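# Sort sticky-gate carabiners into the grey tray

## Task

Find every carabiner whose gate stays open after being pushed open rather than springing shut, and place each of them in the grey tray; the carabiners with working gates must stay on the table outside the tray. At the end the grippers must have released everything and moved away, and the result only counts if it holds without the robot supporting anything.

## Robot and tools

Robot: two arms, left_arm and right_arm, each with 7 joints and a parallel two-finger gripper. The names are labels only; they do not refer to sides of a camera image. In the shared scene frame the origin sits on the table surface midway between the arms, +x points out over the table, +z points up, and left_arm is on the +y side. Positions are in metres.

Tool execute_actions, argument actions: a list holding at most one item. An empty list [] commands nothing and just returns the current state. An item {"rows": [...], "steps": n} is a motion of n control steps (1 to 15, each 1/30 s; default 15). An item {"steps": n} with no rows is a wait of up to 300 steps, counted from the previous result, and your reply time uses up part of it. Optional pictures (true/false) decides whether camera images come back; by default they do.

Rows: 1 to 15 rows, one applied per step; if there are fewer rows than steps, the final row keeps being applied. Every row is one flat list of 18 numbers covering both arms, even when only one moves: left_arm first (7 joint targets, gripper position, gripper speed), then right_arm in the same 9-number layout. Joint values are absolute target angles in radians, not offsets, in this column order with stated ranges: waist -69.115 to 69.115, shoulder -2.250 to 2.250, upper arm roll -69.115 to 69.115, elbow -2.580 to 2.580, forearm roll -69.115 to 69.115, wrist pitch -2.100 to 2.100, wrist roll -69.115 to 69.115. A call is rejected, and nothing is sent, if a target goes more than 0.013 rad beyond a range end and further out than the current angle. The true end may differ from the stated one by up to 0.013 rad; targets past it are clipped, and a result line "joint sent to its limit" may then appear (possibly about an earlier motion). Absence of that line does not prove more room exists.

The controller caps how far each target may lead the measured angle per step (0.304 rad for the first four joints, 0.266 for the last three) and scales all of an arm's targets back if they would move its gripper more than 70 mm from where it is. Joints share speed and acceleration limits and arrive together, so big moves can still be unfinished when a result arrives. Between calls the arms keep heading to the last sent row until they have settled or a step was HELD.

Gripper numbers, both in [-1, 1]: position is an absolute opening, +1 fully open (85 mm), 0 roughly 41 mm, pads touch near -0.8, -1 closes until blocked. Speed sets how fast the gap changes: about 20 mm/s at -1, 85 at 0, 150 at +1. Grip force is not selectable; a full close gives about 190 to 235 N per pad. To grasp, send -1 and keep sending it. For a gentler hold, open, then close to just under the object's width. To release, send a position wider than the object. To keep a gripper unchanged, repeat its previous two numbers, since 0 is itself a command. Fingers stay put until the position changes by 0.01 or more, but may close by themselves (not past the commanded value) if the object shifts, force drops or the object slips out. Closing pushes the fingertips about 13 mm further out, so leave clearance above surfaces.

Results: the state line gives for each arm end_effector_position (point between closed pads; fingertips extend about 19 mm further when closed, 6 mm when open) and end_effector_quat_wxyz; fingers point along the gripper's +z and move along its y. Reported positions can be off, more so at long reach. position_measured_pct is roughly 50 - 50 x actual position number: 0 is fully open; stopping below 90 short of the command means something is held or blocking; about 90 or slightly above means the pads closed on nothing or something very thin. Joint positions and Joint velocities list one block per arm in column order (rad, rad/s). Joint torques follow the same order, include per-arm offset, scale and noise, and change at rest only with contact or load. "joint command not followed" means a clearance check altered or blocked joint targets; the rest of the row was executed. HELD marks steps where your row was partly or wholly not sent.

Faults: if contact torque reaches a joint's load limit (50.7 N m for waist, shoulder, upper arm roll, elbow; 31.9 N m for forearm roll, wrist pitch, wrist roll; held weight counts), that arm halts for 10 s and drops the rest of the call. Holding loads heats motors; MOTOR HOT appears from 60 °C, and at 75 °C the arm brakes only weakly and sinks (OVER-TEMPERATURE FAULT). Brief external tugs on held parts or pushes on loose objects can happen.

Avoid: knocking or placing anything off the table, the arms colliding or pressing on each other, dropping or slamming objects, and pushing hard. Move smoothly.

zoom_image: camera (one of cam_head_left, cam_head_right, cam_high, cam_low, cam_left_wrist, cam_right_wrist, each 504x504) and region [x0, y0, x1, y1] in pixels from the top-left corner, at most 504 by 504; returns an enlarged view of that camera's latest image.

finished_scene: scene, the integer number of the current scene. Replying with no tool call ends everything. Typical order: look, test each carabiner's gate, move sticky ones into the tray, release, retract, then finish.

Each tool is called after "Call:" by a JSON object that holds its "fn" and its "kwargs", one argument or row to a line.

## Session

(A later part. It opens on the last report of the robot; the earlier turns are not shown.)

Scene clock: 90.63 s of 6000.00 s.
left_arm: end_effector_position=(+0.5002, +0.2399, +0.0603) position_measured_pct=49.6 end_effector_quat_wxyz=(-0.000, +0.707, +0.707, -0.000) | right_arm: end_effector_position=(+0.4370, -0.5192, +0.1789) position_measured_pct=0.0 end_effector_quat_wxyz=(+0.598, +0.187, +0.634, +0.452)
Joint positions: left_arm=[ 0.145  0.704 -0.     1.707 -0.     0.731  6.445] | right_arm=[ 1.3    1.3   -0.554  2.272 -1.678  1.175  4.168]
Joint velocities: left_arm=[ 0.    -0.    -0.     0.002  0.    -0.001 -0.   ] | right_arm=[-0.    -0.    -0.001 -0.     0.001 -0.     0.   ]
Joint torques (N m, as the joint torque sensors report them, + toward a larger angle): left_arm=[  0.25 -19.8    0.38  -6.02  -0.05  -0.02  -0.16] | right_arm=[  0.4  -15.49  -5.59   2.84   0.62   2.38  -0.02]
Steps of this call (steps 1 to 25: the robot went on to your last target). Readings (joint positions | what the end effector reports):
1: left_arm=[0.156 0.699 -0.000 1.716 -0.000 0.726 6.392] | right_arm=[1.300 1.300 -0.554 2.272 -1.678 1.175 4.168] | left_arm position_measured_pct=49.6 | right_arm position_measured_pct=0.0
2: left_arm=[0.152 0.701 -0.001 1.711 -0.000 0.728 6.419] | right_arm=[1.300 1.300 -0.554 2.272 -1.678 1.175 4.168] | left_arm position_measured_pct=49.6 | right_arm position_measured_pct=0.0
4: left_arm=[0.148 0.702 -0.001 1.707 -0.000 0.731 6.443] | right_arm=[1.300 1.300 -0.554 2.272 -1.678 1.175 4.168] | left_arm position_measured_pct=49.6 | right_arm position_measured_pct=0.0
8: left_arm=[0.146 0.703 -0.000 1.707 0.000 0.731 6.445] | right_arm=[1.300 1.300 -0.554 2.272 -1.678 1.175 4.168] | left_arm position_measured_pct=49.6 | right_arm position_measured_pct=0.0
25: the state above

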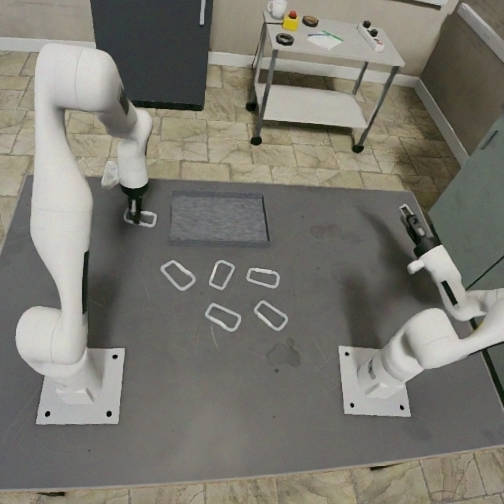

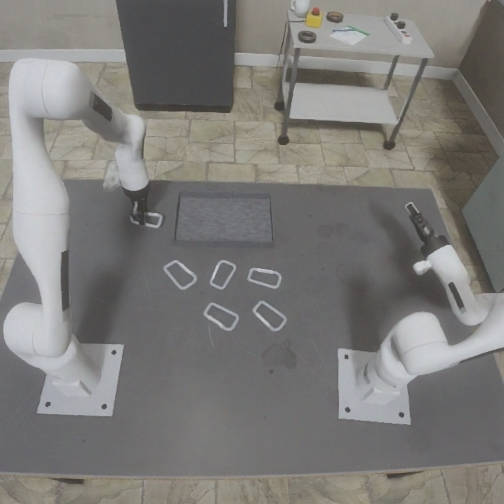

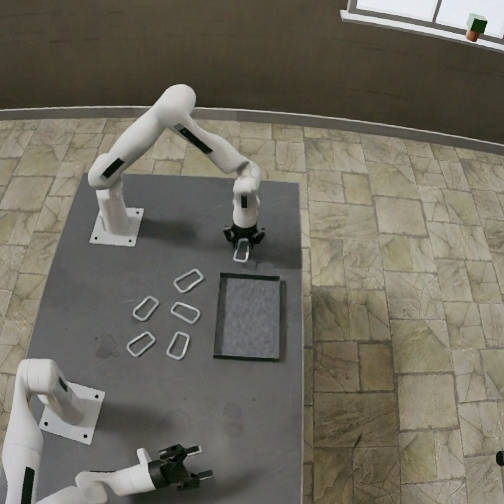

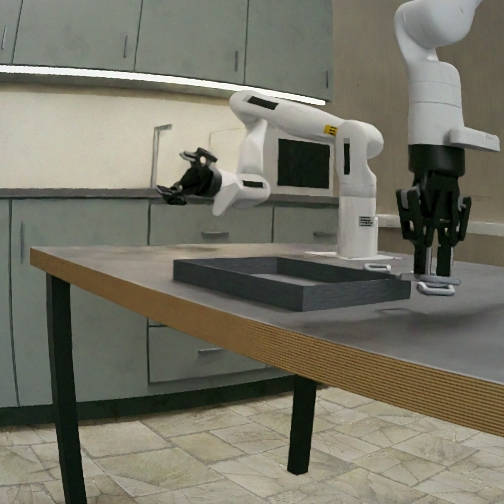

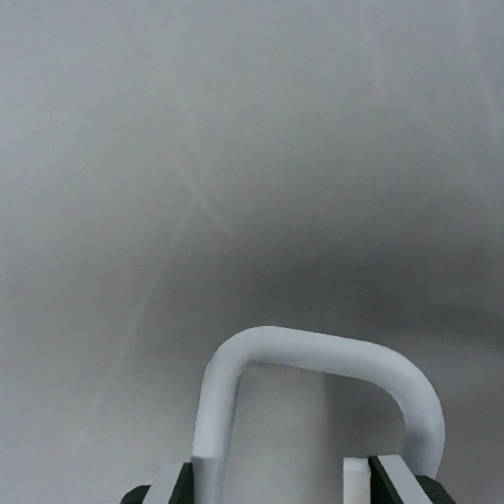

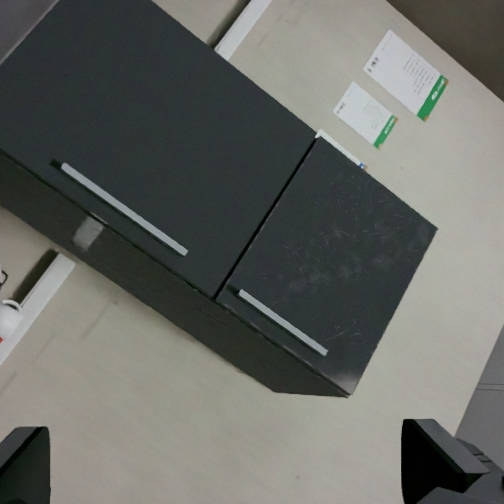

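Call:
{"fn": "execute_actions", "kwargs": {
  "actions": [
    {"rows":[[0.18,0.7687,0,1.7252,0,0.6478,6.48,0.1,-0.3,1.3,1.3,-0.554,2.272,-1.678,1.175,4.168,1,0]],"steps":12}
  ],
  "pictures": false
}}

Call:
{"fn": "execute_actions", "kwargs": {
  "actions": [
    {"rows":[[0.19,0.7687,0,1.7252,0,0.6478,6.49,0.1,-0.3,1.3,1.3,-0.554,2.272,-1.678,1.175,4.168,1,0],[0.2,0.7687,0,1.7252,0,0.6478,6.5,0.1,-0.3,1.3,1.3,-0.554,2.272,-1.678,1.175,4.168,1,0],[0.21,0.7687,0,1.7252,0,0.6478,6.51,0.1,-0.3,1.3,1.3,-0.554,2.272,-1.678,1.175,4.168,1,0]],"steps":12}
  ]
}}

Call:
{"fn": "zoom_image", "kwargs": {
  "camera": "cam_head_left",
  "region": [110, 180, 200, 260]
}}

Scene clock: 94.30 s of 6000.00 s.
left_arm: end_effector_position=(+0.4967, +0.2239, +0.0258) position_measured_pct=45.2 end_effector_quat_wxyz=(+0.000, +0.707, +0.707, +0.000) | right_arm: end_effector_position=(+0.4370, -0.5192, +0.1789) position_measured_pct=0.0 end_effector_quat_wxyz=(+0.598, +0.187, +0.634, +0.452)
Joint positions: left_arm=[ 0.179  0.768 -0.     1.725 -0.     0.648  6.48 ] | right_arm=[ 1.3    1.3   -0.554  2.272 -1.678  1.175  4.168]
Joint velocities: left_arm=[ 0.006  0.009 -0.003  0.001 -0.001 -0.    -0.   ] | right_arm=[-0.    -0.     0.001  0.     0.002 -0.     0.   ]
Joint torques (N m, as the joint torque sensors report them, + toward a larger angle): left_arm=[  0.01 -20.8    0.35  -5.83  -0.16   0.12  -0.03] | right_arm=[  0.17 -15.65  -5.75   2.86   0.64   2.35   0.01]
Steps of this call (steps 1 to 15: the robot went on to your last target; steps 16 to 90: nothing new was sent; then 0.27 s passed at rest; steps 91 to 102: all 12 steps of this action). Readings (joint positions | what the end effector reports):
91: left_arm=[0.146 0.705 -0.000 1.707 -0.000 0.730 6.445] | right_arm=[1.300 1.300 -0.554 2.272 -1.678 1.175 4.168] | left_arm position_measured_pct=49.6 | right_arm position_measured_pct=0.0
92: left_arm=[0.150 0.711 -0.001 1.708 -0.000 0.723 6.448] | right_arm=[1.300 1.300 -0.554 2.272 -1.678 1.175 4.168] | left_arm position_measured_pct=49.2 | right_arm position_measured_pct=0.0
94: left_arm=[0.165 0.739 -0.002 1.714 -0.001 0.690 6.462] | right_arm=[1.300 1.300 -0.554 2.272 -1.678 1.175 4.168] | left_arm position_measured_pct=46.4 | right_arm position_measured_pct=0.0
98: left_arm=[0.178 0.766 0.001 1.726 0.000 0.649 6.480] | right_arm=[1.300 1.300 -0.554 2.272 -1.678 1.175 4.168] | left_arm position_measured_pct=45.2 | right_arm position_measured_pct=0.0
102: the state above

Scene clock: 94.70 s of 6000.00 s.
left_arm: end_effector_position=(+0.4926, +0.2099, +0.0252) position_measured_pct=45.2 end_effector_quat_wxyz=(-0.000, +0.707, +0.707, -0.000) | right_arm: end_effector_position=(+0.4370, -0.5192, +0.1789) position_measured_pct=0.0 end_effector_quat_wxyz=(+0.598, +0.187, +0.634, +0.452)
Joint positions: left_arm=[ 0.209  0.769 -0.     1.725 -0.     0.648  6.51 ] | right_arm=[ 1.3    1.3   -0.554  2.272 -1.678  1.175  4.168]
Joint velocities: left_arm=[ 0.005 -0.    -0.002  0.    -0.001 -0.001  0.001] | right_arm=[ 0.001  0.    -0.    -0.     0.    -0.     0.   ]
Joint torques (N m, as the joint torque sensors report them, + toward a larger angle): left_arm=[  0.21 -20.14   0.22  -5.19  -0.04   0.25  -0.01] | right_arm=[  0.41 -15.56  -5.72   2.84   0.76   2.39  -0.01]
Steps of this call (steps 1 to 12: all 12 steps of this action). Readings (joint positions | what the end effector reports):
1: left_arm=[0.181 0.768 -0.000 1.725 -0.000 0.648 6.481] | right_arm=[1.300 1.300 -0.554 2.272 -1.678 1.175 4.168] | left_arm position_measured_pct=45.2 | right_arm position_measured_pct=0.0
2: left_arm=[0.187 0.768 -0.002 1.725 -0.001 0.648 6.485] | right_arm=[1.300 1.300 -0.554 2.272 -1.678 1.175 4.168] | left_arm position_measured_pct=45.2 | right_arm position_measured_pct=0.0
4: left_arm=[0.201 0.768 -0.001 1.725 -0.000 0.648 6.499] | right_arm=[1.300 1.300 -0.554 2.272 -1.678 1.175 4.168] | left_arm position_measured_pct=45.2 | right_arm position_measured_pct=0.0
8: left_arm=[0.208 0.769 0.001 1.725 0.000 0.648 6.510] | right_arm=[1.300 1.300 -0.554 2.272 -1.678 1.175 4.168] | left_arm position_measured_pct=45.2 | right_arm position_measured_pct=0.0
12: the state above

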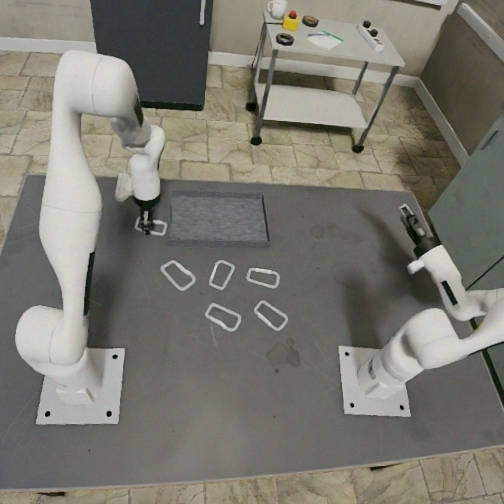

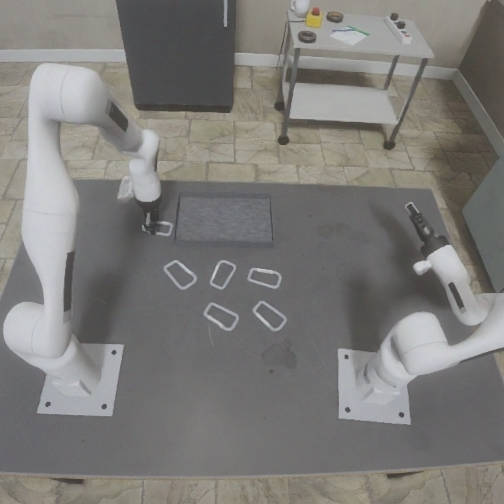

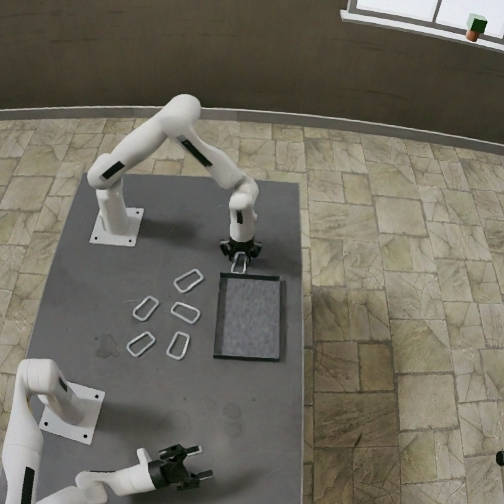

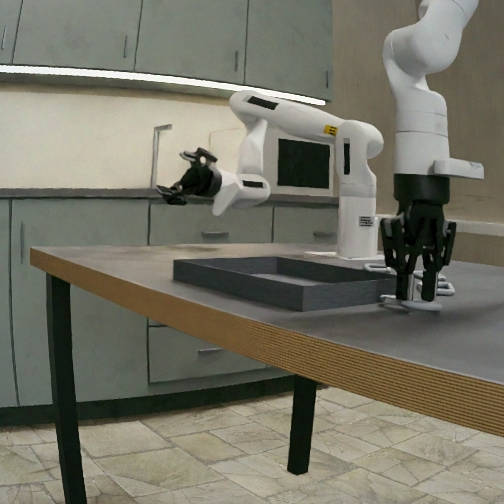

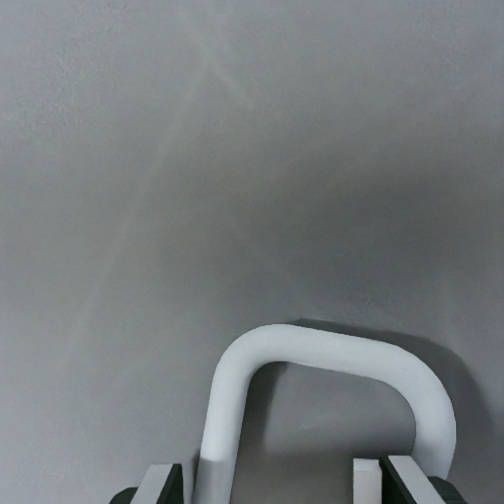

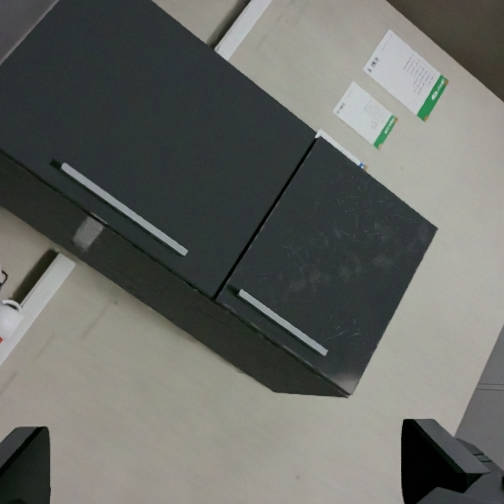

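Region (110, 180, 200, 260) of cam_head_left's 504x504 image, scaled by 5.600, with more detail than that image has.

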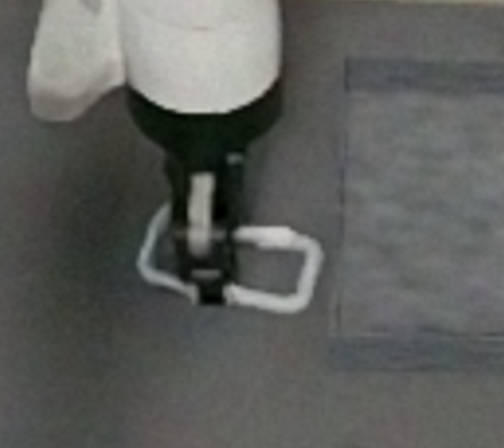

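Call:
{"fn": "execute_actions", "kwargs": {
  "actions": [
    {"rows":[[0.215,0.7687,0,1.7252,0,0.6478,6.515,0.1,-0.3,1.3,1.3,-0.554,2.272,-1.678,1.175,4.168,1,0],[0.22,0.7687,0,1.7252,0,0.6478,6.52,0.1,-0.3,1.3,1.3,-0.554,2.272,-1.678,1.175,4.168,1,0],[0.225,0.7687,0,1.7252,0,0.6478,6.525,0.1,-0.3,1.3,1.3,-0.554,2.272,-1.678,1.175,4.168,1,0],[0.23,0.7687,0,1.7252,0,0.6478,6.53,0.1,-0.3,1.3,1.3,-0.554,2.272,-1.678,1.175,4.168,1,0],[0.235,0.7687,0,1.7252,0,0.6478,6.535,0.1,-0.3,1.3,1.3,-0.554,2.272,-1.678,1.175,4.168,1,0],[0.24,0.7687,0,1.7252,0,0.6478,6.54,0.1,-0.3,1.3,1.3,-0.554,2.272,-1.678,1.175,4.168,1,0],[0.245,0.7687,0,1.7252,0,0.6478,6.545,0.1,-0.3,1.3,1.3,-0.554,2.272,-1.678,1.175,4.168,1,0],[0.25,0.7687,0,1.7252,0,0.6478,6.55,0.1,-0.3,1.3,1.3,-0.554,2.272,-1.678,1.175,4.168,1,0]],"steps":15}
  ]
}}

Scene clock: 99.03 s of 6000.00 s.
left_arm: end_effector_position=(+0.4870, +0.1916, +0.0252) position_measured_pct=45.2 end_effector_quat_wxyz=(-0.000, +0.707, +0.707, +0.000) | right_arm: end_effector_position=(+0.4370, -0.5192, +0.1789) position_measured_pct=0.0 end_effector_quat_wxyz=(+0.598, +0.187, +0.634, +0.452)
Joint positions: left_arm=[ 0.249  0.769 -0.     1.725 -0.     0.648  6.55 ] | right_arm=[ 1.3    1.3   -0.554  2.272 -1.678  1.175  4.168]
Joint velocities: left_arm=[ 0.005 -0.    -0.004 -0.002 -0.001 -0.001  0.   ] | right_arm=[ 0.001 -0.     0.001 -0.    -0.003  0.     0.   ]
Joint torques (N m, as the joint torque sensors report them, + toward a larger angle): left_arm=[ -0.05 -20.47   0.78  -5.39   0.27  -0.17  -0.03] | right_arm=[  0.44 -15.6   -5.68   2.97   0.65   2.29  -0.04]
Steps of this call (steps 1 to 15: the robot went on to your last target; steps 16 to 90: nothing new was sent; then 0.83 s passed at rest; steps 91 to 105: all 15 steps of this action). Readings (joint positions | what the end effector reports):
91: left_arm=[0.211 0.769 -0.000 1.725 -0.000 0.648 6.511] | right_arm=[1.300 1.300 -0.554 2.272 -1.678 1.175 4.168] | left_arm position_measured_pct=45.2 | right_arm position_measured_pct=0.0
92: left_arm=[0.214 0.769 -0.001 1.725 -0.000 0.648 6.513] | right_arm=[1.300 1.300 -0.554 2.272 -1.678 1.175 4.168] | left_arm position_measured_pct=45.2 | right_arm position_measured_pct=0.0
94: left_arm=[0.222 0.769 -0.001 1.725 -0.000 0.648 6.521] | right_arm=[1.300 1.300 -0.554 2.272 -1.678 1.175 4.168] | left_arm position_measured_pct=45.2 | right_arm position_measured_pct=0.0
98: left_arm=[0.241 0.769 -0.000 1.725 -0.000 0.648 6.541] | right_arm=[1.300 1.300 -0.554 2.272 -1.678 1.175 4.168] | left_arm position_measured_pct=45.2 | right_arm position_measured_pct=0.0
105: the state above

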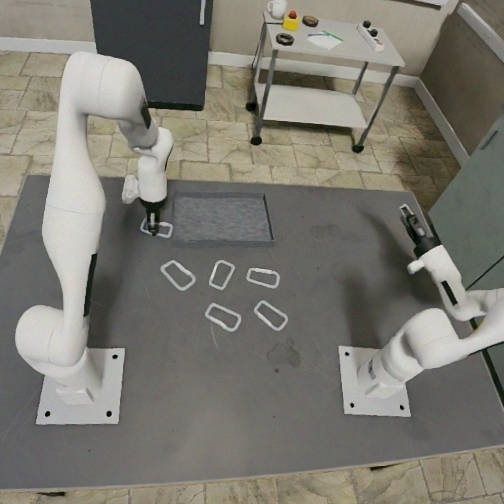

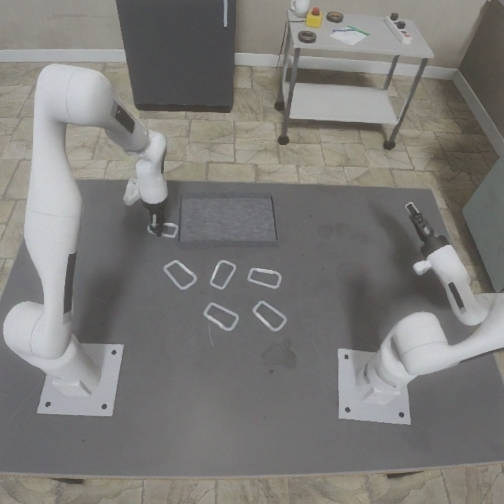

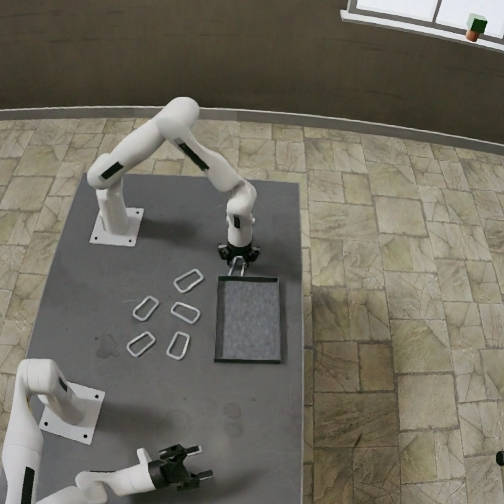

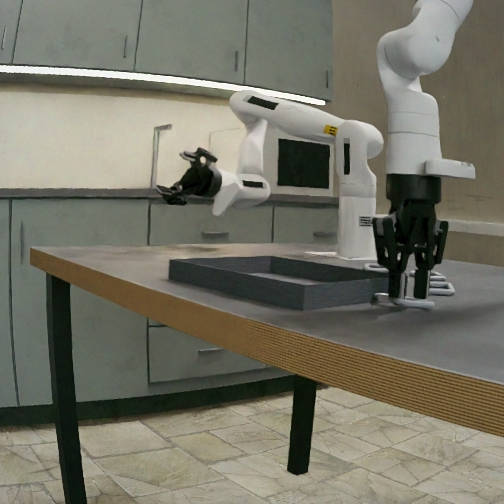

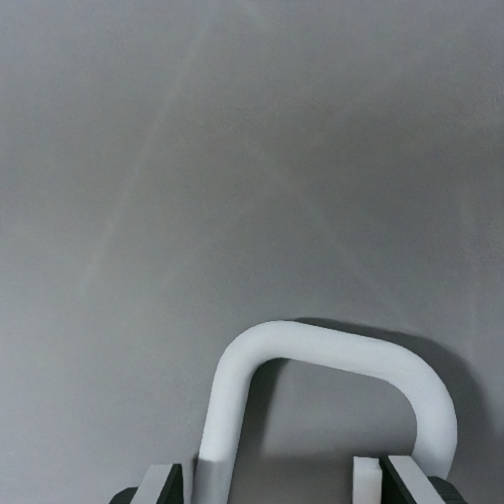

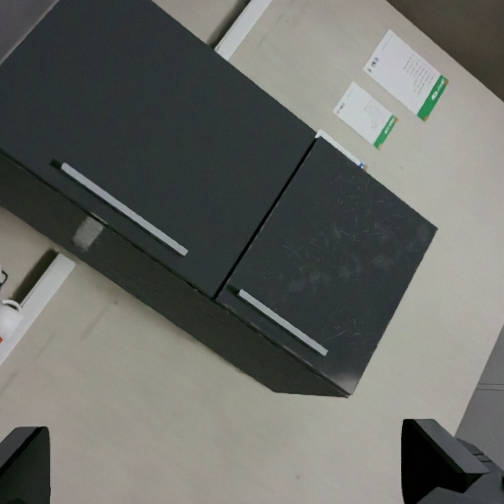

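Call:
{"fn": "execute_actions", "kwargs": {
  "actions": [
    {"rows":[[0.245,0.7687,0,1.7252,0,0.6478,6.545,0.1,-0.3,0.1,0.6,0,1.75,0,0.7916,3.2416,1,0]]}
  ],
  "pictures": false
}}

Call:
{"fn": "execute_actions", "kwargs": {
  "actions": [
    {"steps":60}
  ]
}}

Scene clock: 107.47 s of 6000.00 s.
left_arm: end_effector_position=(+0.4876, +0.1934, +0.0253) position_measured_pct=45.2 end_effector_quat_wxyz=(-0.000, +0.707, +0.707, -0.000) | right_arm: end_effector_position=(+0.4678, -0.5865, +0.0785) position_measured_pct=0.0 end_effector_quat_wxyz=(+0.413, -0.064, +0.876, +0.241)
Joint positions: left_arm=[0.245 0.769 0.    1.725 0.    0.648 6.545] | right_arm=[ 0.905  0.909 -0.179  1.909 -1.341  0.887  3.833]
Joint velocities: left_arm=[-0.001  0.    -0.     0.001 -0.001  0.     0.   ] | right_arm=[-1.051 -1.059  0.83  -0.719  0.927 -0.444 -0.93 ]
Joint torques (N m, as the joint torque sensors report them, + toward a larger angle): left_arm=[  0.26 -20.73   0.3   -5.18  -0.09   0.09  -0.12] | right_arm=[ -1.44 -21.29  -5.21  -2.3   -1.12   2.75  -0.11]
Steps of this call (steps 1 to 15: the robot went on to your last target; steps 16 to 90: nothing new was sent; then 4.93 s passed at rest; steps 91 to 105: all 15 steps of this action). Readings (joint positions | what the end effector reports):
91: left_arm=[0.249 0.769 0.000 1.725 -0.000 0.648 6.549] | right_arm=[1.298 1.298 -0.553 2.271 -1.677 1.174 4.167] | left_arm position_measured_pct=45.2 | right_arm position_measured_pct=0.0
92: left_arm=[0.246 0.769 0.000 1.725 0.000 0.648 6.547] | right_arm=[1.291 1.291 -0.548 2.266 -1.673 1.170 4.163] | left_arm position_measured_pct=45.2 | right_arm position_measured_pct=0.0
94: left_arm=[0.245 0.769 -0.000 1.725 -0.000 0.648 6.545] | right_arm=[1.260 1.260 -0.522 2.239 -1.649 1.147 4.140] | left_arm position_measured_pct=45.2 | right_arm position_measured_pct=0.0
98: left_arm=[0.245 0.769 -0.000 1.725 -0.000 0.648 6.545] | right_arm=[1.139 1.140 -0.406 2.123 -1.547 1.045 4.038] | left_arm position_measured_pct=45.2 | right_arm position_measured_pct=0.0
105: the state above

Scene clock: 109.47 s of 6000.00 s.
left_arm: end_effector_position=(+0.4876, +0.1934, +0.0253) position_measured_pct=45.2 end_effector_quat_wxyz=(-0.000, +0.707, +0.707, -0.000) | right_arm: end_effector_position=(+0.4512, -0.5080, +0.0999) position_measured_pct=0.0 end_effector_quat_wxyz=(+0.000, +0.660, -0.751, -0.000)
Joint positions: left_arm=[0.245 0.769 0.    1.725 0.    0.648 6.545] | right_arm=[ 0.1    0.6   -0.     1.75   0.     0.792  3.242]
Joint velocities: left_arm=[ 0.     0.     0.001  0.001 -0.    -0.001  0.001] | right_arm=[ 0.     0.     0.    -0.     0.    -0.001  0.   ]
Joint torques (N m, as the joint torque sensors report them, + toward a larger angle): left_arm=[  0.17 -20.6    0.31  -5.68  -0.05  -0.03  -0.04] | right_arm=[  0.36 -18.78   0.4   -6.38  -0.31  -0.36   0.13]
Steps of this call (steps 1 to 60: the robot went on to your last target). Readings (joint positions | what the end effector reports):
1: left_arm=[0.245 0.769 0.000 1.725 0.000 0.648 6.545] | right_arm=[0.870 0.873 -0.153 1.886 -1.310 0.873 3.801] | left_arm position_measured_pct=45.2 | right_arm position_measured_pct=0.0
2: left_arm=[0.245 0.769 0.000 1.725 0.000 0.648 6.545] | right_arm=[0.835 0.839 -0.131 1.867 -1.279 0.862 3.770] | left_arm position_measured_pct=45.2 | right_arm position_measured_pct=0.0
4: left_arm=[0.245 0.769 0.000 1.725 0.000 0.648 6.545] | right_arm=[0.763 0.778 -0.094 1.834 -1.216 0.842 3.706] | left_arm position_measured_pct=45.2 | right_arm position_measured_pct=0.0
8: left_arm=[0.245 0.769 0.000 1.725 0.000 0.648 6.545] | right_arm=[0.611 0.693 -0.047 1.791 -1.082 0.817 3.573] | left_arm position_measured_pct=45.2 | right_arm position_measured_pct=0.0
60: the state above
All arms were judged still, so your last target was given up. Only a new action makes them travel on or press farther. Fingers that are still opening or closing keep moving.

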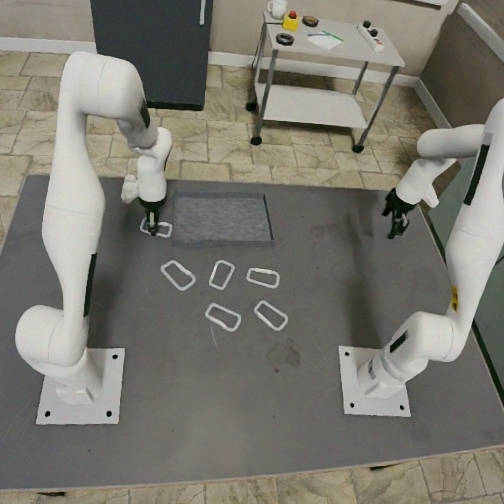

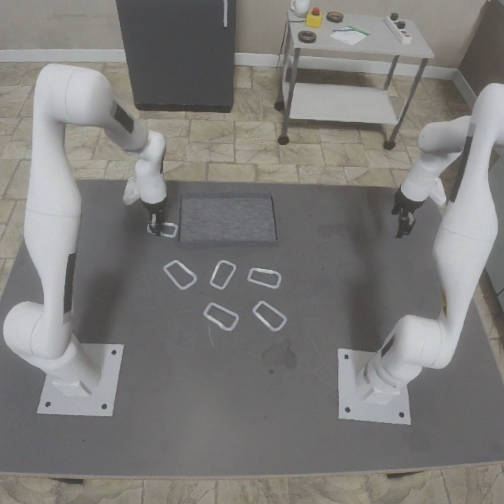

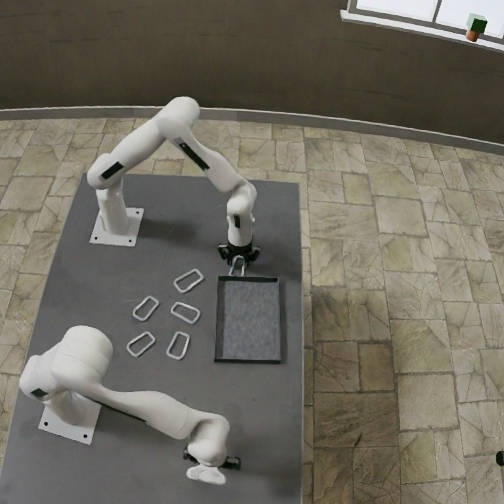

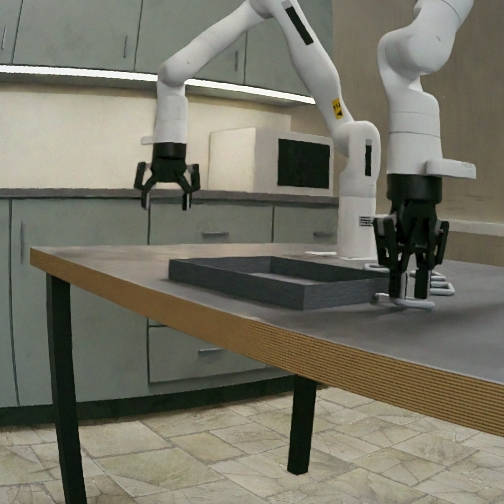

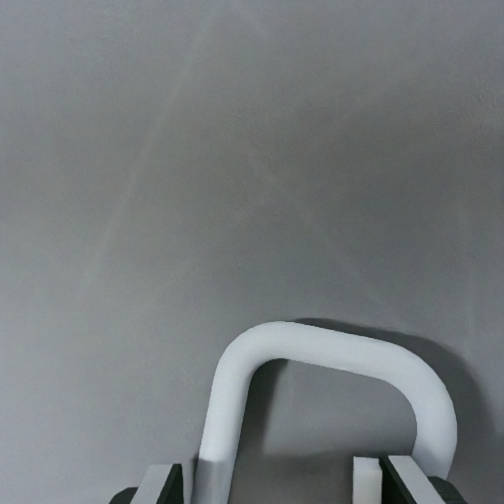

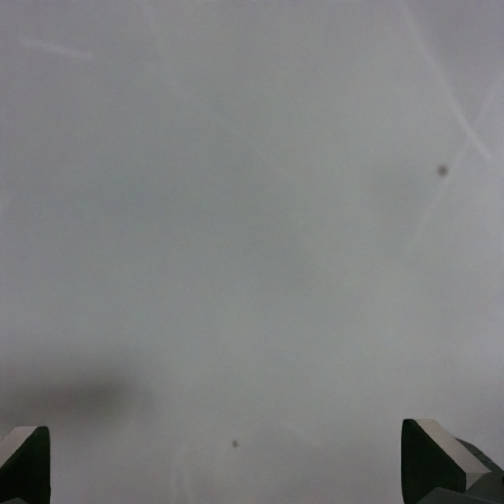

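Call:
{"fn": "execute_actions", "kwargs": {
  "actions": [
    {"rows":[[0.245,0.7687,0,1.7252,0,0.6478,6.545,0.1,-0.3,-0.511,0.8632,0,1.4916,0,0.7868,2.76,1,0]]}
  ],
  "pictures": false
}}

Call:
{"fn": "execute_actions", "kwargs": {
  "actions": [
    {"steps":30}
  ]
}}

Call:
{"fn": "zoom_image", "kwargs": {
  "camera": "cam_head_left",
  "region": [130, 170, 320, 260]
}}

Scene clock: 114.33 s of 6000.00 s.
left_arm: end_effector_position=(+0.4876, +0.1934, +0.0253) position_measured_pct=45.2 end_effector_quat_wxyz=(-0.000, +0.707, +0.707, -0.000) | right_arm: end_effector_position=(+0.5283, -0.3562, +0.0501) position_measured_pct=0.0 end_effector_quat_wxyz=(-0.000, +0.678, -0.735, +0.001)
Joint positions: left_arm=[0.245 0.769 0.    1.725 0.    0.648 6.545] | right_arm=[-0.222  0.784  0.001  1.569  0.     0.788  2.967]
Joint velocities: left_arm=[ 0.     0.    -0.     0.     0.001  0.002 -0.001] | right_arm=[-0.801  0.237 -0.004 -0.243  0.001 -0.005 -0.646]
Joint torques (N m, as the joint torque sensors report them, + toward a larger angle): left_arm=[  0.09 -20.57   0.18  -5.27   0.14  -0.06  -0.12] | right_arm=[  0.13 -22.05  -0.12  -5.96  -0.3   -0.1   -0.1 ]
Steps of this call (steps 1 to 90: nothing new was sent; then 1.37 s passed at rest; steps 91 to 105: all 15 steps of this action). Readings (joint positions | what the end effector reports):
91: left_arm=[0.245 0.769 0.000 1.725 0.000 0.648 6.545] | right_arm=[0.098 0.601 0.000 1.749 0.000 0.792 3.241] | left_arm position_measured_pct=45.2 | right_arm position_measured_pct=0.0
92: left_arm=[0.245 0.769 0.000 1.725 0.000 0.648 6.545] | right_arm=[0.092 0.607 0.002 1.744 0.001 0.792 3.237] | left_arm position_measured_pct=45.2 | right_arm position_measured_pct=0.0
94: left_arm=[0.245 0.769 0.000 1.725 0.000 0.648 6.545] | right_arm=[0.062 0.634 0.003 1.721 0.001 0.792 3.214] | left_arm position_measured_pct=45.2 | right_arm position_measured_pct=0.0
98: left_arm=[0.245 0.769 0.000 1.725 0.000 0.648 6.545] | right_arm=[-0.038 0.706 0.002 1.650 0.000 0.790 3.128] | left_arm position_measured_pct=45.2 | right_arm position_measured_pct=0.0
105: the state above

Scene clock: 115.33 s of 6000.00 s.
left_arm: end_effector_position=(+0.4876, +0.1934, +0.0253) position_measured_pct=45.2 end_effector_quat_wxyz=(-0.000, +0.707, +0.707, -0.000) | right_arm: end_effector_position=(+0.5199, -0.1999, +0.0250) position_measured_pct=0.0 end_effector_quat_wxyz=(-0.000, +0.708, -0.707, -0.000)
Joint positions: left_arm=[0.245 0.769 0.    1.725 0.    0.648 6.545] | right_arm=[-0.511  0.863 -0.     1.492 -0.     0.787  2.76 ]
Joint velocities: left_arm=[-0.     0.    -0.     0.001 -0.     0.    -0.001] | right_arm=[-0.001  0.     0.001 -0.     0.     0.     0.   ]
Joint torques (N m, as the joint torque sensors report them, + toward a larger angle): left_arm=[ -0.08 -20.71   0.43  -5.25  -0.16   0.08  -0.02] | right_arm=[  0.43 -22.73   0.52  -6.29  -0.33  -0.36   0.03]
Steps of this call (steps 1 to 30: the robot went on to your last target). Readings (joint positions | what the end effector reports):
1: left_arm=[0.245 0.769 0.000 1.725 0.000 0.648 6.545] | right_arm=[-0.249 0.791 0.001 1.561 0.000 0.788 2.946] | left_arm position_measured_pct=45.2 | right_arm position_measured_pct=0.0
2: left_arm=[0.245 0.769 0.000 1.725 0.000 0.648 6.545] | right_arm=[-0.275 0.799 0.001 1.553 0.000 0.787 2.927] | left_arm position_measured_pct=45.2 | right_arm position_measured_pct=0.0
4: left_arm=[0.245 0.769 0.000 1.725 0.000 0.648 6.545] | right_arm=[-0.329 0.813 0.001 1.539 0.000 0.787 2.889] | left_arm position_measured_pct=45.2 | right_arm position_measured_pct=0.0
8: left_arm=[0.245 0.769 0.000 1.725 0.000 0.648 6.545] | right_arm=[-0.434 0.842 0.000 1.511 0.000 0.787 2.814] | left_arm position_measured_pct=45.2 | right_arm position_measured_pct=0.0
30: the state above
All arms were judged still, so your last target was given up. Only a new action makes them travel on or press farther. Fingers that are still opening or closing keep moving.

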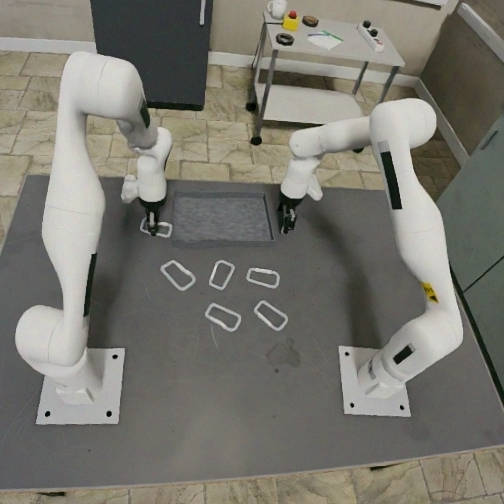

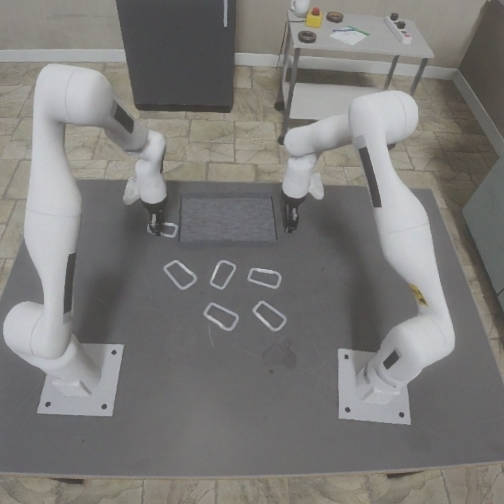

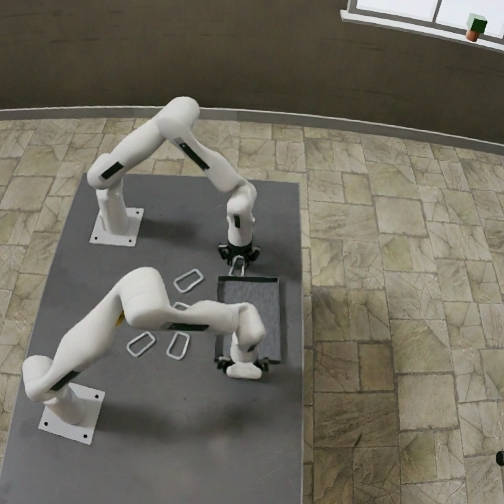

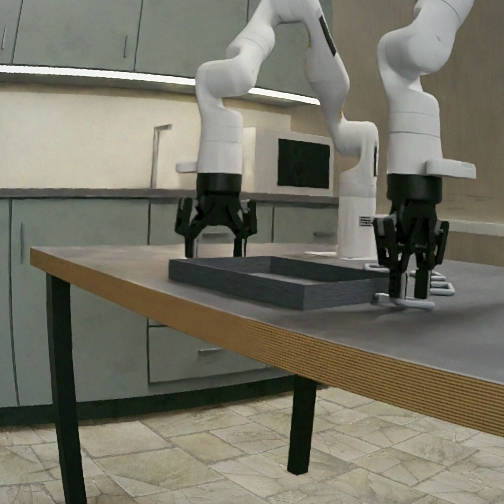

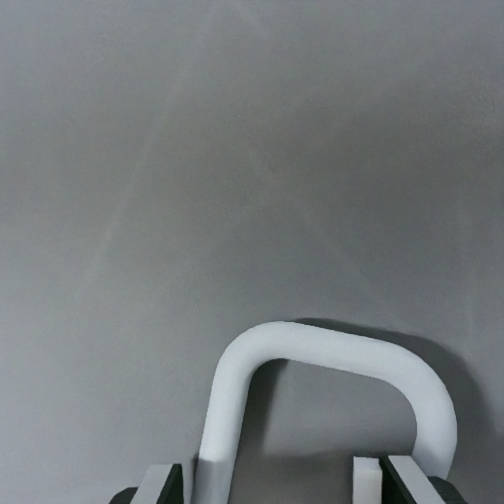

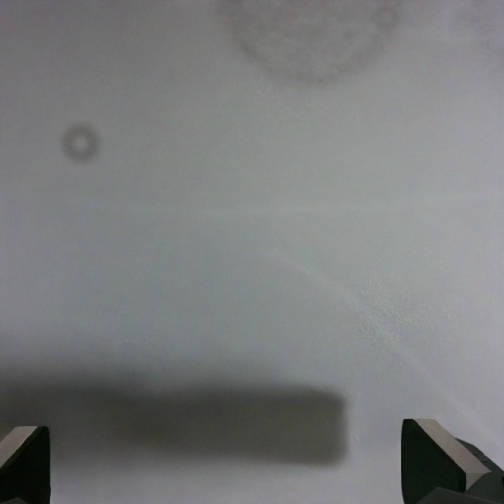

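Region (130, 170, 320, 260) of cam_head_left's 504x504 image, scaled by 2.653, with more detail than that image has; it fills the top 239 rows of this view, and the rest is white.

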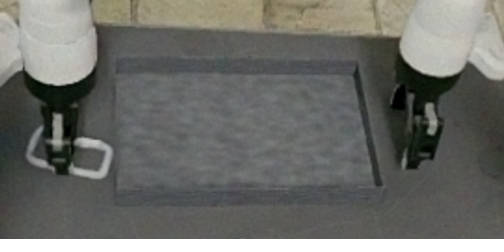

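Call:
{"fn": "execute_actions", "kwargs": {
  "actions": [
    {"rows":[[0.245,0.772,0,1.726,0,0.6436,6.545,0.3,-0.3,-0.55,0.8632,0,1.4916,0,0.7868,2.721,1,0],[0.245,0.772,0,1.726,0,0.6436,6.545,0.3,-0.3,-0.55,0.8632,0,1.4916,0,0.7868,2.721,1,0],[0.245,0.772,0,1.726,0,0.6436,6.545,0.3,-0.3,-0.55,0.8632,0,1.4916,0,0.7868,2.721,1,0],[0.245,0.772,0,1.726,0,0.6436,6.545,0.3,-0.3,-0.555,0.8632,0,1.4916,0,0.7868,2.716,1,0],[0.245,0.772,0,1.726,0,0.6436,6.545,0.3,-0.3,-0.56,0.8632,0,1.4916,0,0.7868,2.711,1,0],[0.245,0.772,0,1.726,0,0.6436,6.545,0.3,-0.3,-0.565,0.8632,0,1.4916,0,0.7868,2.706,1,0],[0.245,0.772,0,1.726,0,0.6436,6.545,0.3,-0.3,-0.57,0.8632,0,1.4916,0,0.7868,2.701,1,0],[0.245,0.772,0,1.726,0,0.6436,6.545,0.3,-0.3,-0.575,0.8632,0,1.4916,0,0.7868,2.696,1,0],[0.245,0.772,0,1.726,0,0.6436,6.545,0.3,-0.3,-0.58,0.8632,0,1.4916,0,0.7868,2.691,1,0]]}
  ]
}}

Call:
{"fn": "zoom_image", "kwargs": {
  "camera": "cam_head_left",
  "region": [130, 170, 320, 260]
}}

Scene clock: 122.33 s of 6000.00 s.
left_arm: end_effector_position=(+0.4879, +0.1943, +0.0235) position_measured_pct=34.9 end_effector_quat_wxyz=(-0.000, +0.707, +0.707, +0.000) | right_arm: end_effector_position=(+0.5065, -0.1663, +0.0249) position_measured_pct=0.0 end_effector_quat_wxyz=(+0.001, +0.707, -0.707, +0.000)
Joint positions: left_arm=[ 0.244  0.772 -0.001  1.726 -0.     0.644  6.545] | right_arm=[-0.578  0.863  0.001  1.492  0.001  0.787  2.691]
Joint velocities: left_arm=[-0.     0.     0.    -0.001  0.     0.001  0.   ] | right_arm=[-0.006 -0.     0.006  0.     0.002 -0.    -0.001]
Joint torques (N m, as the joint torque sensors report them, + toward a larger angle): left_arm=[  1.04 -20.57   1.23  -5.28   0.     0.08  -0.18] | right_arm=[ -0.16 -22.71  -0.07  -6.53  -0.69  -0.47   0.04]
Steps of this call (steps 1 to 90: nothing new was sent; then 3.50 s passed at rest; steps 91 to 105: all 15 steps of this action). Readings (joint positions | what the end effector reports):
91: left_arm=[0.245 0.769 0.000 1.725 0.000 0.647 6.545] | right_arm=[-0.512 0.863 0.000 1.492 0.000 0.787 2.759] | left_arm position_measured_pct=45.2 | right_arm position_measured_pct=0.0
92: left_arm=[0.245 0.771 0.000 1.726 0.000 0.645 6.545] | right_arm=[-0.519 0.863 0.002 1.492 0.001 0.787 2.754] | left_arm position_measured_pct=44.4 | right_arm position_measured_pct=0.0
94: left_arm=[0.245 0.772 0.000 1.726 0.000 0.644 6.545] | right_arm=[-0.541 0.863 0.002 1.492 0.000 0.787 2.733] | left_arm position_measured_pct=41.3 | right_arm position_measured_pct=0.0
98: left_arm=[0.245 0.772 0.000 1.726 0.000 0.644 6.545] | right_arm=[-0.565 0.863 -0.001 1.492 -0.000 0.787 2.706] | left_arm position_measured_pct=35.7 | right_arm position_measured_pct=0.0
105: the state above

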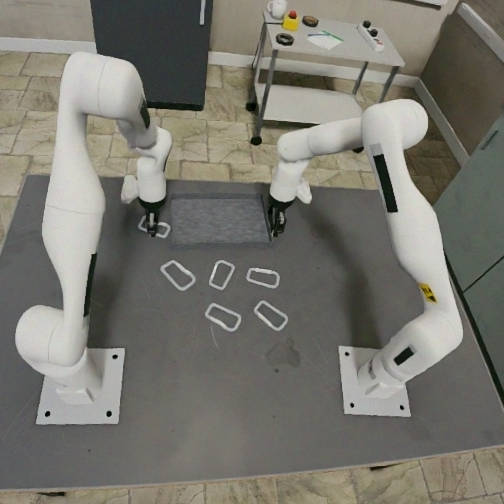

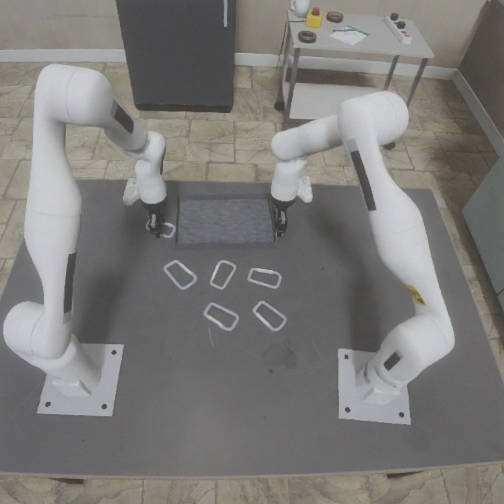

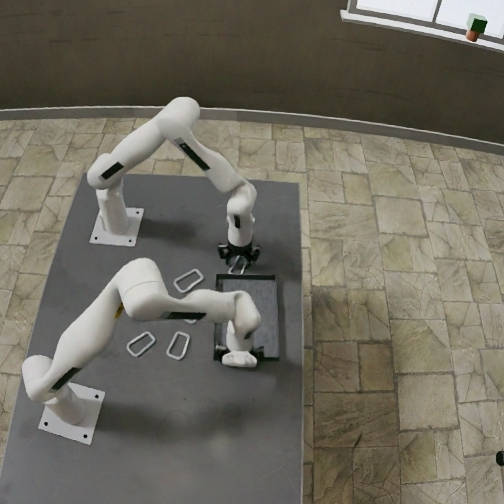

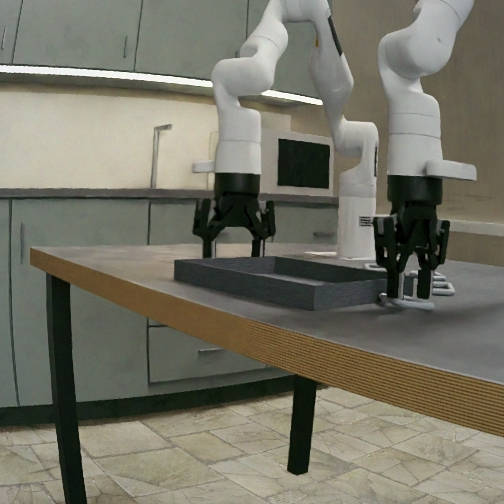

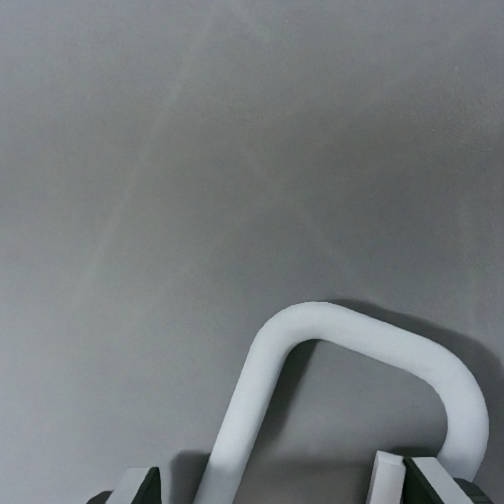

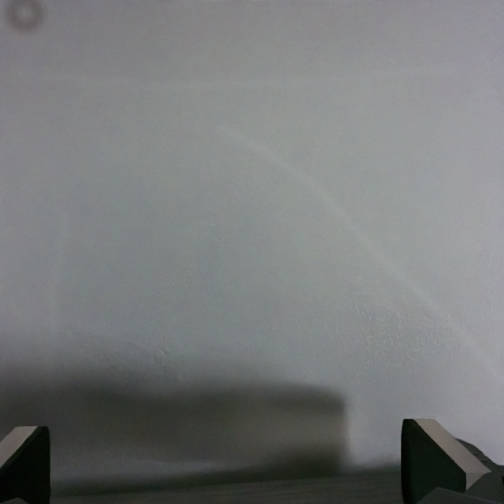

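Region (130, 170, 320, 260) of cam_head_left's 504x504 image, scaled by 2.653, with more detail than that image has; it fills the top 239 rows of this view, and the rest is white.

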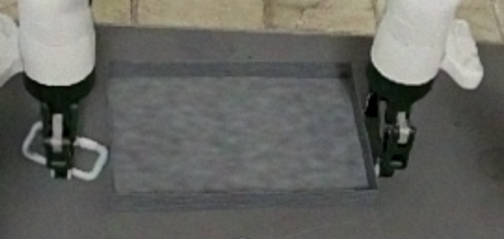

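Call:
{"fn": "execute_actions", "kwargs": {
  "actions": [
    {"rows":[[0.248,0.7687,0,1.7252,0,0.6478,6.548,0.12,-0.8,-0.58,0.8632,0,1.4916,0,0.7868,2.691,1,0],[0.25,0.7687,0,1.7252,0,0.6478,6.55,0.12,-0.8,-0.58,0.8632,0,1.4916,0,0.7868,2.691,1,0],[0.252,0.7687,0,1.7252,0,0.6478,6.552,0.12,-0.8,-0.58,0.8632,0,1.4916,0,0.7868,2.691,1,0],[0.255,0.7687,0,1.7252,0,0.6478,6.555,0.12,-0.8,-0.58,0.8632,0,1.4916,0,0.7868,2.691,1,0]]}
  ]
}}

Scene clock: 125.83 s of 6000.00 s.
left_arm: end_effector_position=(+0.4873, +0.1902, +0.0259) position_measured_pct=43.7 end_effector_quat_wxyz=(+0.000, +0.707, +0.708, +0.001) | right_arm: end_effector_position=(+0.5064, -0.1664, +0.0249) position_measured_pct=0.0 end_effector_quat_wxyz=(+0.001, +0.707, -0.707, +0.000)
Joint positions: left_arm=[ 0.254  0.768 -0.002  1.724 -0.001  0.648  6.555] | right_arm=[-0.579  0.863  0.001  1.492  0.001  0.787  2.691]
Joint velocities: left_arm=[-0.    -0.001 -0.001  0.001 -0.001 -0.001  0.   ] | right_arm=[ 0.    -0.     0.001 -0.    -0.    -0.    -0.   ]
Joint torques (N m, as the joint torque sensors report them, + toward a larger angle): left_arm=[  0.93 -19.7    1.68  -5.03   0.39   0.03  -0.24] | right_arm=[ -0.46 -22.77  -0.47  -6.69  -0.78  -0.74  -0.06]
Steps of this call (steps 1 to 15: the robot went on to your last target; steps 16 to 90: nothing new was sent; steps 91 to 105: all 15 steps of this action). Readings (joint positions | what the end effector reports):
91: left_arm=[0.245 0.771 -0.001 1.726 -0.001 0.644 6.546] | right_arm=[-0.579 0.863 0.001 1.492 0.001 0.787 2.691] | left_arm position_measured_pct=34.9 | right_arm position_measured_pct=0.0
92: left_arm=[0.247 0.770 -0.002 1.726 -0.001 0.646 6.547] | right_arm=[-0.579 0.863 0.001 1.492 0.001 0.787 2.691] | left_arm position_measured_pct=35.3 | right_arm position_measured_pct=0.0
94: left_arm=[0.251 0.769 -0.001 1.725 -0.001 0.647 6.551] | right_arm=[-0.579 0.863 0.001 1.492 0.001 0.787 2.691] | left_arm position_measured_pct=36.9 | right_arm position_measured_pct=0.0
98: left_arm=[0.253 0.768 -0.001 1.725 -0.001 0.648 6.555] | right_arm=[-0.579 0.863 0.001 1.492 0.001 0.787 2.691] | left_arm position_measured_pct=41.3 | right_arm position_measured_pct=0.0
105: the state above

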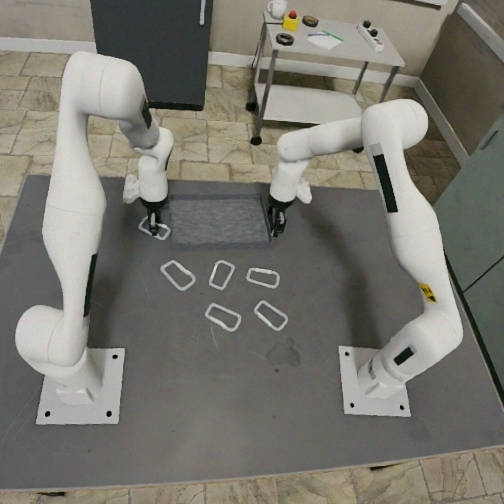

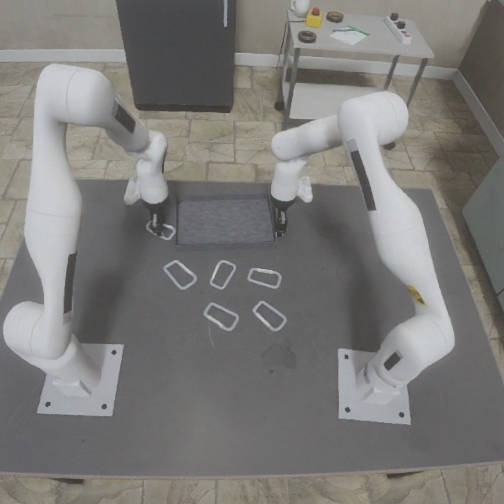

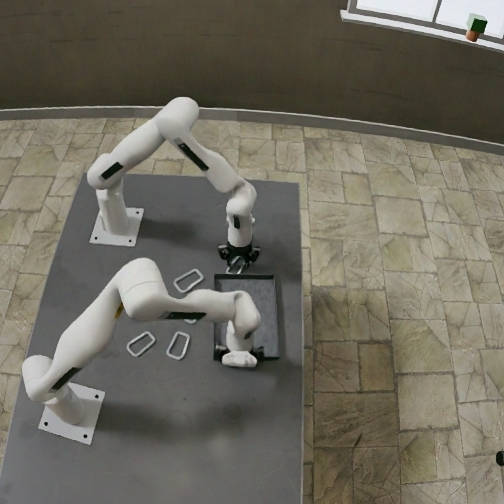

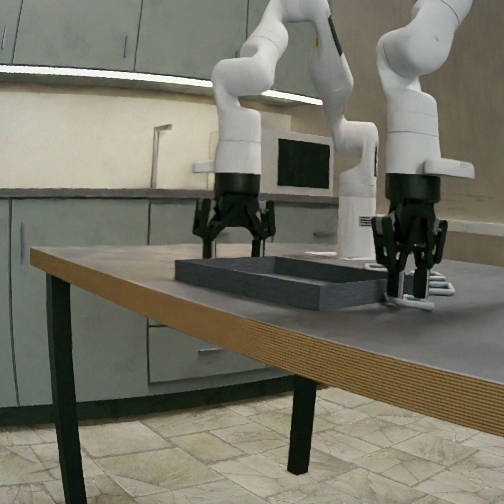

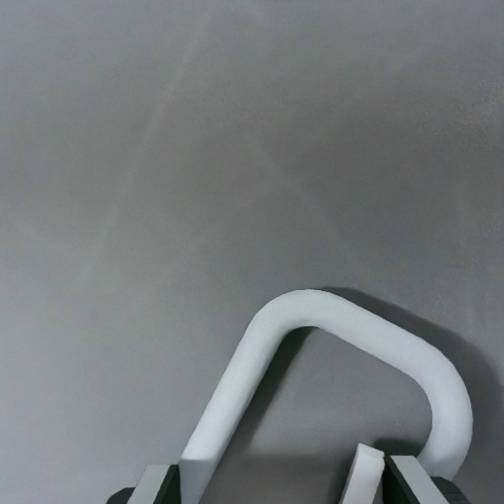

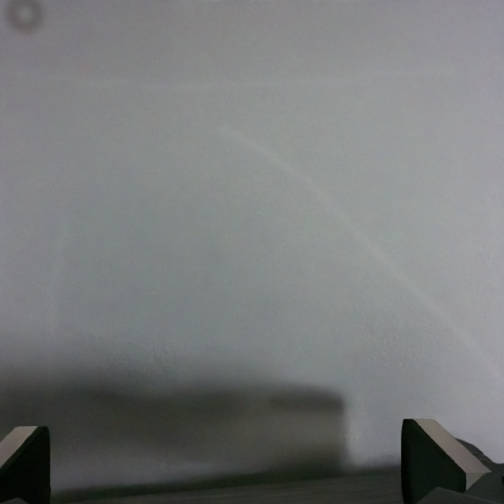

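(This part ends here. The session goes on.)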